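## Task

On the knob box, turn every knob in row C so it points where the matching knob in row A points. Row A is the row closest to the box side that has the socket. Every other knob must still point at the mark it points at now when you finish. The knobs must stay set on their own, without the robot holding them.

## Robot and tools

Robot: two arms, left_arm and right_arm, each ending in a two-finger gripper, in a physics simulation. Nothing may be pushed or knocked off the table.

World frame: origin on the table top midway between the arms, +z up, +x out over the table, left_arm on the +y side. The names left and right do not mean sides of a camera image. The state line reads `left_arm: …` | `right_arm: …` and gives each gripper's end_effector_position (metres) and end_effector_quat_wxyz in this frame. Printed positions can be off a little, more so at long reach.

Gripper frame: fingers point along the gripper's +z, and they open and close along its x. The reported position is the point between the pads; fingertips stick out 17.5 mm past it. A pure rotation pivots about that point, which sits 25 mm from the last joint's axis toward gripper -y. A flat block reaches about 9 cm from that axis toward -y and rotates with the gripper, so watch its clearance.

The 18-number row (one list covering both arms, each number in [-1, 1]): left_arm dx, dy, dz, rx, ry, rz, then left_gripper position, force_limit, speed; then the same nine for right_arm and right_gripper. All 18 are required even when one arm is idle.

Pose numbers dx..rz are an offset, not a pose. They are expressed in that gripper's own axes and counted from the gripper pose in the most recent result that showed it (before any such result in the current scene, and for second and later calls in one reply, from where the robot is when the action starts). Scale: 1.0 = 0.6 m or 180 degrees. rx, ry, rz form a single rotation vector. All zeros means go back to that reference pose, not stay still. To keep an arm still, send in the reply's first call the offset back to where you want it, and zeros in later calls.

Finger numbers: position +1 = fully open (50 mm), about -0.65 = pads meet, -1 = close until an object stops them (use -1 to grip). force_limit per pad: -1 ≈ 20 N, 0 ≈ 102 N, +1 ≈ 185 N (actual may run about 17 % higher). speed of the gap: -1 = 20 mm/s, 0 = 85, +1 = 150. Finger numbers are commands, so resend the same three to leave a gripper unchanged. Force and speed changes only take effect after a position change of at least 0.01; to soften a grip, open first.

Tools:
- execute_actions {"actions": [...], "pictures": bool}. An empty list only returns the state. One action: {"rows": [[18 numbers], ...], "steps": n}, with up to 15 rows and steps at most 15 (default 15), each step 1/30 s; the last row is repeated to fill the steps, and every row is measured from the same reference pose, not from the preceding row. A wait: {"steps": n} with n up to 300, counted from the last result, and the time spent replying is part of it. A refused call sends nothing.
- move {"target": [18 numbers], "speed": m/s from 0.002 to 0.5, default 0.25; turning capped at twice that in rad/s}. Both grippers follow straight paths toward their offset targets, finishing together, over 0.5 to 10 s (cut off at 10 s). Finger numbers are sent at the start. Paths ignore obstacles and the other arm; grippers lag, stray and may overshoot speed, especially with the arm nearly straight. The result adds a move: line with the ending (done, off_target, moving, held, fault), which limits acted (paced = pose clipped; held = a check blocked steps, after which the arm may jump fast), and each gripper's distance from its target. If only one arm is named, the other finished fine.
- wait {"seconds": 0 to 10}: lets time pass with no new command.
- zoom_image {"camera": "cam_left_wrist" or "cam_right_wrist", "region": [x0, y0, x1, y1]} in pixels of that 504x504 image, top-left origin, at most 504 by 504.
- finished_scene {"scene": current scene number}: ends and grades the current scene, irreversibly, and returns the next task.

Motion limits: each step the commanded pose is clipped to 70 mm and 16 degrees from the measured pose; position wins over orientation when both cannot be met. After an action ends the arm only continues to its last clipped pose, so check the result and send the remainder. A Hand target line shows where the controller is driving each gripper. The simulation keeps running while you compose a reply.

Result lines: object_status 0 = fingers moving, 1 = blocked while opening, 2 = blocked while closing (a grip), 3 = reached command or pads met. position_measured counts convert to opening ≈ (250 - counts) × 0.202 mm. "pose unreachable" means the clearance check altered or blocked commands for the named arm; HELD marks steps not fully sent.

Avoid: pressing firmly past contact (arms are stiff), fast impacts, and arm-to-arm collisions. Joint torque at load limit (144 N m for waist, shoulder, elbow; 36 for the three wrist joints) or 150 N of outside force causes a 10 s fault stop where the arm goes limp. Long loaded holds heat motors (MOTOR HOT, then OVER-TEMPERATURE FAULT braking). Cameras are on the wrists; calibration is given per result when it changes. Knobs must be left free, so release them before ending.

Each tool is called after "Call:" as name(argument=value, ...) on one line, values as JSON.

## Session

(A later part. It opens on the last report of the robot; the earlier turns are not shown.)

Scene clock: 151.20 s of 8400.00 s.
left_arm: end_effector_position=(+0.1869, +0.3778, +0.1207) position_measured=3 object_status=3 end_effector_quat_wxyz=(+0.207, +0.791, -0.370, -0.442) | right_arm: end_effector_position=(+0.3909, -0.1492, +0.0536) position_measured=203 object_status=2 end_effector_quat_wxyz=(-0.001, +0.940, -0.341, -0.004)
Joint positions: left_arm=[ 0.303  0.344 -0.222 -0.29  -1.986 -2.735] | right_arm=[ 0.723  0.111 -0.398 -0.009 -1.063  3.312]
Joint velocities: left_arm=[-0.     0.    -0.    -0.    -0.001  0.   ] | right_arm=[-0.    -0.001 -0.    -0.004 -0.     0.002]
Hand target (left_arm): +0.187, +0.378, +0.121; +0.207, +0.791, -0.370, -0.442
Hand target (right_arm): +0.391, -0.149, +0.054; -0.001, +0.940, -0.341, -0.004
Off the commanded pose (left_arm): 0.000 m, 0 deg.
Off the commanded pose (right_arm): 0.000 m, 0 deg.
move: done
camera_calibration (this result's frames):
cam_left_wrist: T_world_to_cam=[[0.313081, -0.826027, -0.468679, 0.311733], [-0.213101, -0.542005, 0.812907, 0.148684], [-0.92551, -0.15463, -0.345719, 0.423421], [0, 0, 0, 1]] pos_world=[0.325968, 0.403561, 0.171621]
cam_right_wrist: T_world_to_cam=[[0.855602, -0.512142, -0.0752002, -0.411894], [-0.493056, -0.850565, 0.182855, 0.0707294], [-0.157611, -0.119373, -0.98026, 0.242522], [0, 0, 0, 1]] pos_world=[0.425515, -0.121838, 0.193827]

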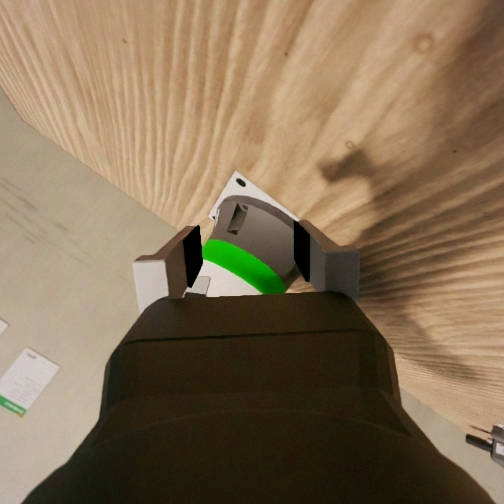

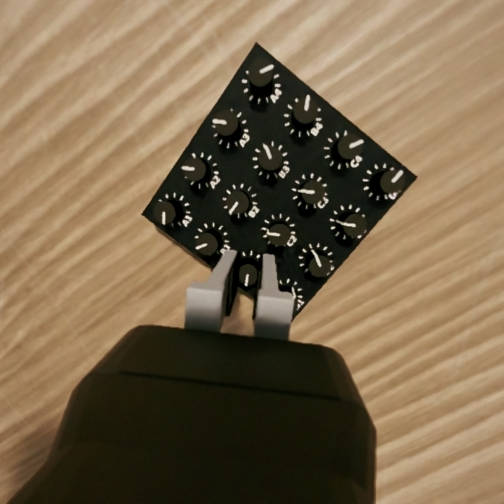

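C1 now lines up with A1. I'll release, lift clear and check all the knobs.

Call:
move(target=[0,0,0,0,0,0,1,0,0, 0,0,0,0,0,0,-0.17,-0.9,-0.5])

Call:
move(target=[0,0,0,0,0,0,1,0,0, 0,0,-0.03,0,0,0,-0.17,-0.9,-0.5], speed=0.05)

Call:
move(target=[0,0,0,0,0,0,1,0,0, 0.02,0.05,-0.06,0,0,0,-0.17,-0.9,-0.5], speed=0.15)

Call:
zoom_image(camera="cam_right_wrist", region=[130, 20, 390, 280])

Scene clock: 157.53 s of 8400.00 s.
left_arm: end_effector_position=(+0.1869, +0.3778, +0.1207) position_measured=3 object_status=3 end_effector_quat_wxyz=(+0.207, +0.791, -0.370, -0.442) | right_arm: end_effector_position=(+0.3909, -0.1492, +0.0536) position_measured=178 object_status=3 end_effector_quat_wxyz=(-0.001, +0.940, -0.341, -0.004)
Joint positions: left_arm=[ 0.303  0.344 -0.222 -0.29  -1.986 -2.735] | right_arm=[ 0.723  0.111 -0.398 -0.009 -1.063  3.312]
Joint velocities: left_arm=[ 0. -0.  0.  0.  0.  0.] | right_arm=[-0.    -0.002  0.001 -0.001  0.     0.   ]
Hand target (left_arm): +0.187, +0.378, +0.121; +0.207, +0.791, -0.370, -0.442
Hand target (right_arm): +0.391, -0.149, +0.054; -0.001, +0.940, -0.341, -0.004
Off the commanded pose (left_arm): 0.000 m, 0 deg.
Off the commanded pose (right_arm): 0.000 m, 0 deg.
After step 90, 2.63 s passed at rest.
move: done
camera_calibration (this result's frames):
cam_left_wrist: T_world_to_cam=[[0.313081, -0.826027, -0.468679, 0.311733], [-0.213102, -0.542005, 0.812907, 0.148684], [-0.92551, -0.154629, -0.345719, 0.423421], [0, 0, 0, 1]] pos_world=[0.325968, 0.403561, 0.171621]
cam_right_wrist: T_world_to_cam=[[0.855553, -0.512196, -0.0753938, -0.411816], [-0.493092, -0.850553, 0.18281, 0.0707537], [-0.157761, -0.119227, -0.980253, 0.242573], [0, 0, 0, 1]] pos_world=[0.425487, -0.121829, 0.1938]

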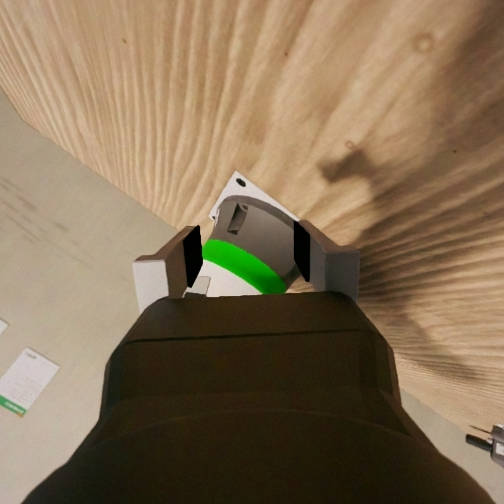

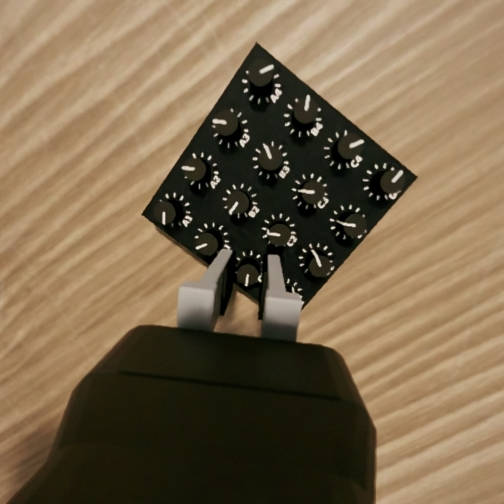

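Scene clock: 158.27 s of 8400.00 s.
left_arm: end_effector_position=(+0.1869, +0.3778, +0.1207) position_measured=3 object_status=3 end_effector_quat_wxyz=(+0.207, +0.791, -0.370, -0.442) | right_arm: end_effector_position=(+0.3909, -0.1492, +0.0716) position_measured=178 object_status=3 end_effector_quat_wxyz=(-0.001, +0.940, -0.341, -0.004)
Joint positions: left_arm=[ 0.303  0.344 -0.222 -0.29  -1.986 -2.735] | right_arm=[ 0.723  0.089 -0.375 -0.009 -1.108  3.312]
Joint velocities: left_arm=[-0.     0.     0.    -0.001 -0.001 -0.   ] | right_arm=[ 0.     0.001  0.    -0.    -0.    -0.001]
Hand target (left_arm): +0.187, +0.378, +0.121; +0.207, +0.791, -0.370, -0.442
Hand target (right_arm): +0.391, -0.149, +0.072; -0.001, +0.940, -0.341, -0.004
Off the commanded pose (left_arm): 0.000 m, 0 deg.
Off the commanded pose (right_arm): 0.000 m, 0 deg.
move: done
camera_calibration (this result's frames):
cam_left_wrist: T_world_to_cam=[[0.313081, -0.826027, -0.468679, 0.311733], [-0.213101, -0.542005, 0.812907, 0.148684], [-0.92551, -0.154629, -0.345719, 0.423421], [0, 0, 0, 1]] pos_world=[0.325968, 0.403561, 0.171621]
cam_right_wrist: T_world_to_cam=[[0.855642, -0.512032, -0.0754937, -0.410541], [-0.492919, -0.850654, 0.182807, 0.0674298], [-0.157822, -0.119205, -0.980246, 0.260212], [0, 0, 0, 1]] pos_world=[0.425581, -0.121832, 0.211752]

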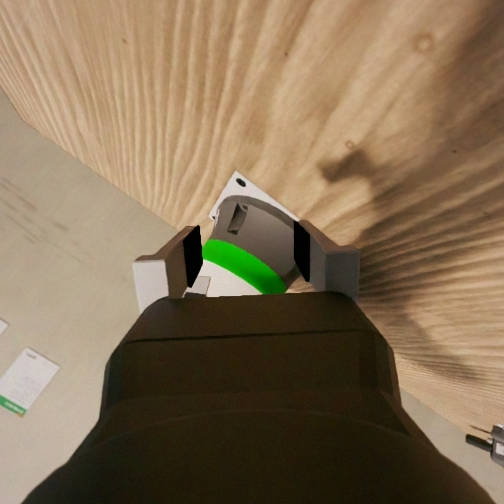

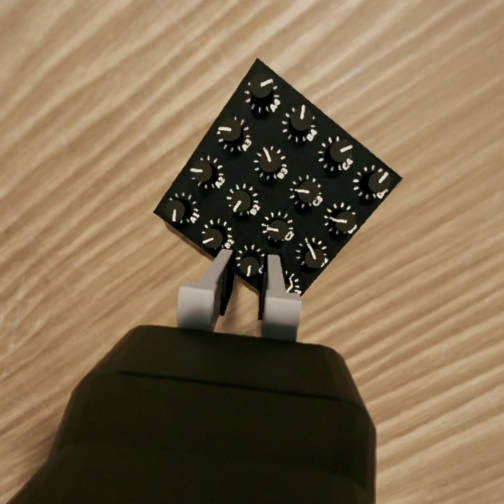

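Scene clock: 159.03 s of 8400.00 s.
left_arm: end_effector_position=(+0.1869, +0.3778, +0.1207) position_measured=3 object_status=3 end_effector_quat_wxyz=(+0.207, +0.791, -0.370, -0.442) | right_arm: end_effector_position=(+0.3811, -0.1799, +0.1075) position_measured=178 object_status=3 end_effector_quat_wxyz=(-0.001, +0.940, -0.341, -0.004)
Joint positions: left_arm=[ 0.303  0.344 -0.222 -0.29  -1.986 -2.735] | right_arm=[ 0.68  -0.001 -0.379 -0.008 -1.195  3.354]
Joint velocities: left_arm=[ 0.    -0.    -0.    -0.001  0.    -0.   ] | right_arm=[-0.     0.    -0.    -0.    -0.    -0.001]
Hand target (left_arm): +0.187, +0.378, +0.121; +0.207, +0.791, -0.370, -0.442
Hand target (right_arm): +0.381, -0.180, +0.107; -0.001, +0.940, -0.341, -0.004
Off the commanded pose (left_arm): 0.000 m, 0 deg.
Off the commanded pose (right_arm): 0.000 m, 0 deg.
move: done
camera_calibration (this result's frames):
cam_left_wrist: T_world_to_cam=[[0.313081, -0.826027, -0.468679, 0.311733], [-0.213102, -0.542005, 0.812907, 0.148684], [-0.92551, -0.154629, -0.345719, 0.423421], [0, 0, 0, 1]] pos_world=[0.325968, 0.403561, 0.171621]
cam_right_wrist: T_world_to_cam=[[0.855813, -0.511769, -0.0753473, -0.415171], [-0.492671, -0.850794, 0.182822, 0.0297768], [-0.157668, -0.11934, -0.980254, 0.290118], [0, 0, 0, 1]] pos_world=[0.415721, -0.152515, 0.247663]

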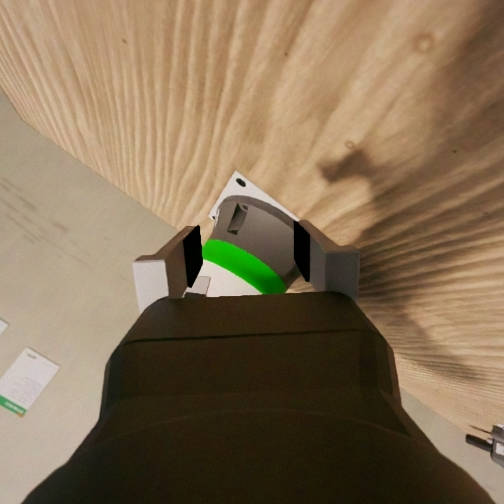

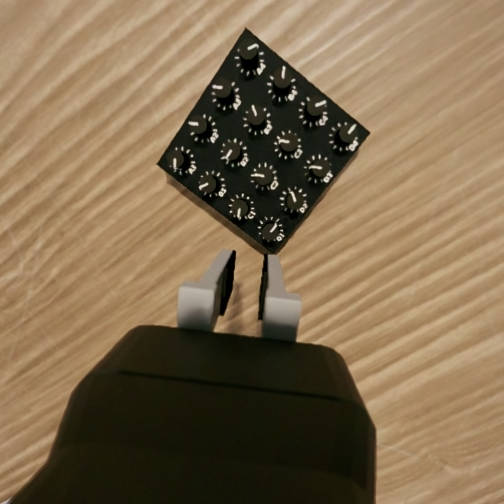

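Region (130, 20, 390, 280) of cam_right_wrist's 504x504 image, scaled by 1.938, with more detail than that image has.

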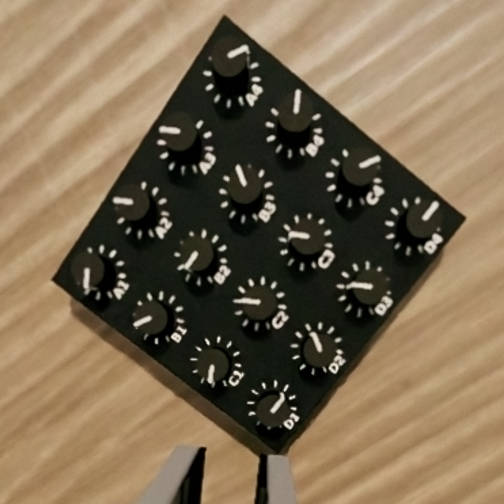

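Call:
zoom_image(camera="cam_right_wrist", region=[160, 130, 310, 250])

Region (160, 130, 310, 250) of cam_right_wrist's 504x504 image, scaled by 3.360, with more detail than that image has; it fills the top 403 rows of this view, and the rest is white.

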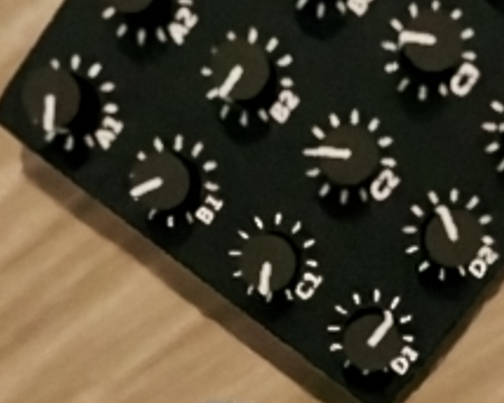

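Call:
finished_scene(scene=2)

The scene is finished: the task was done.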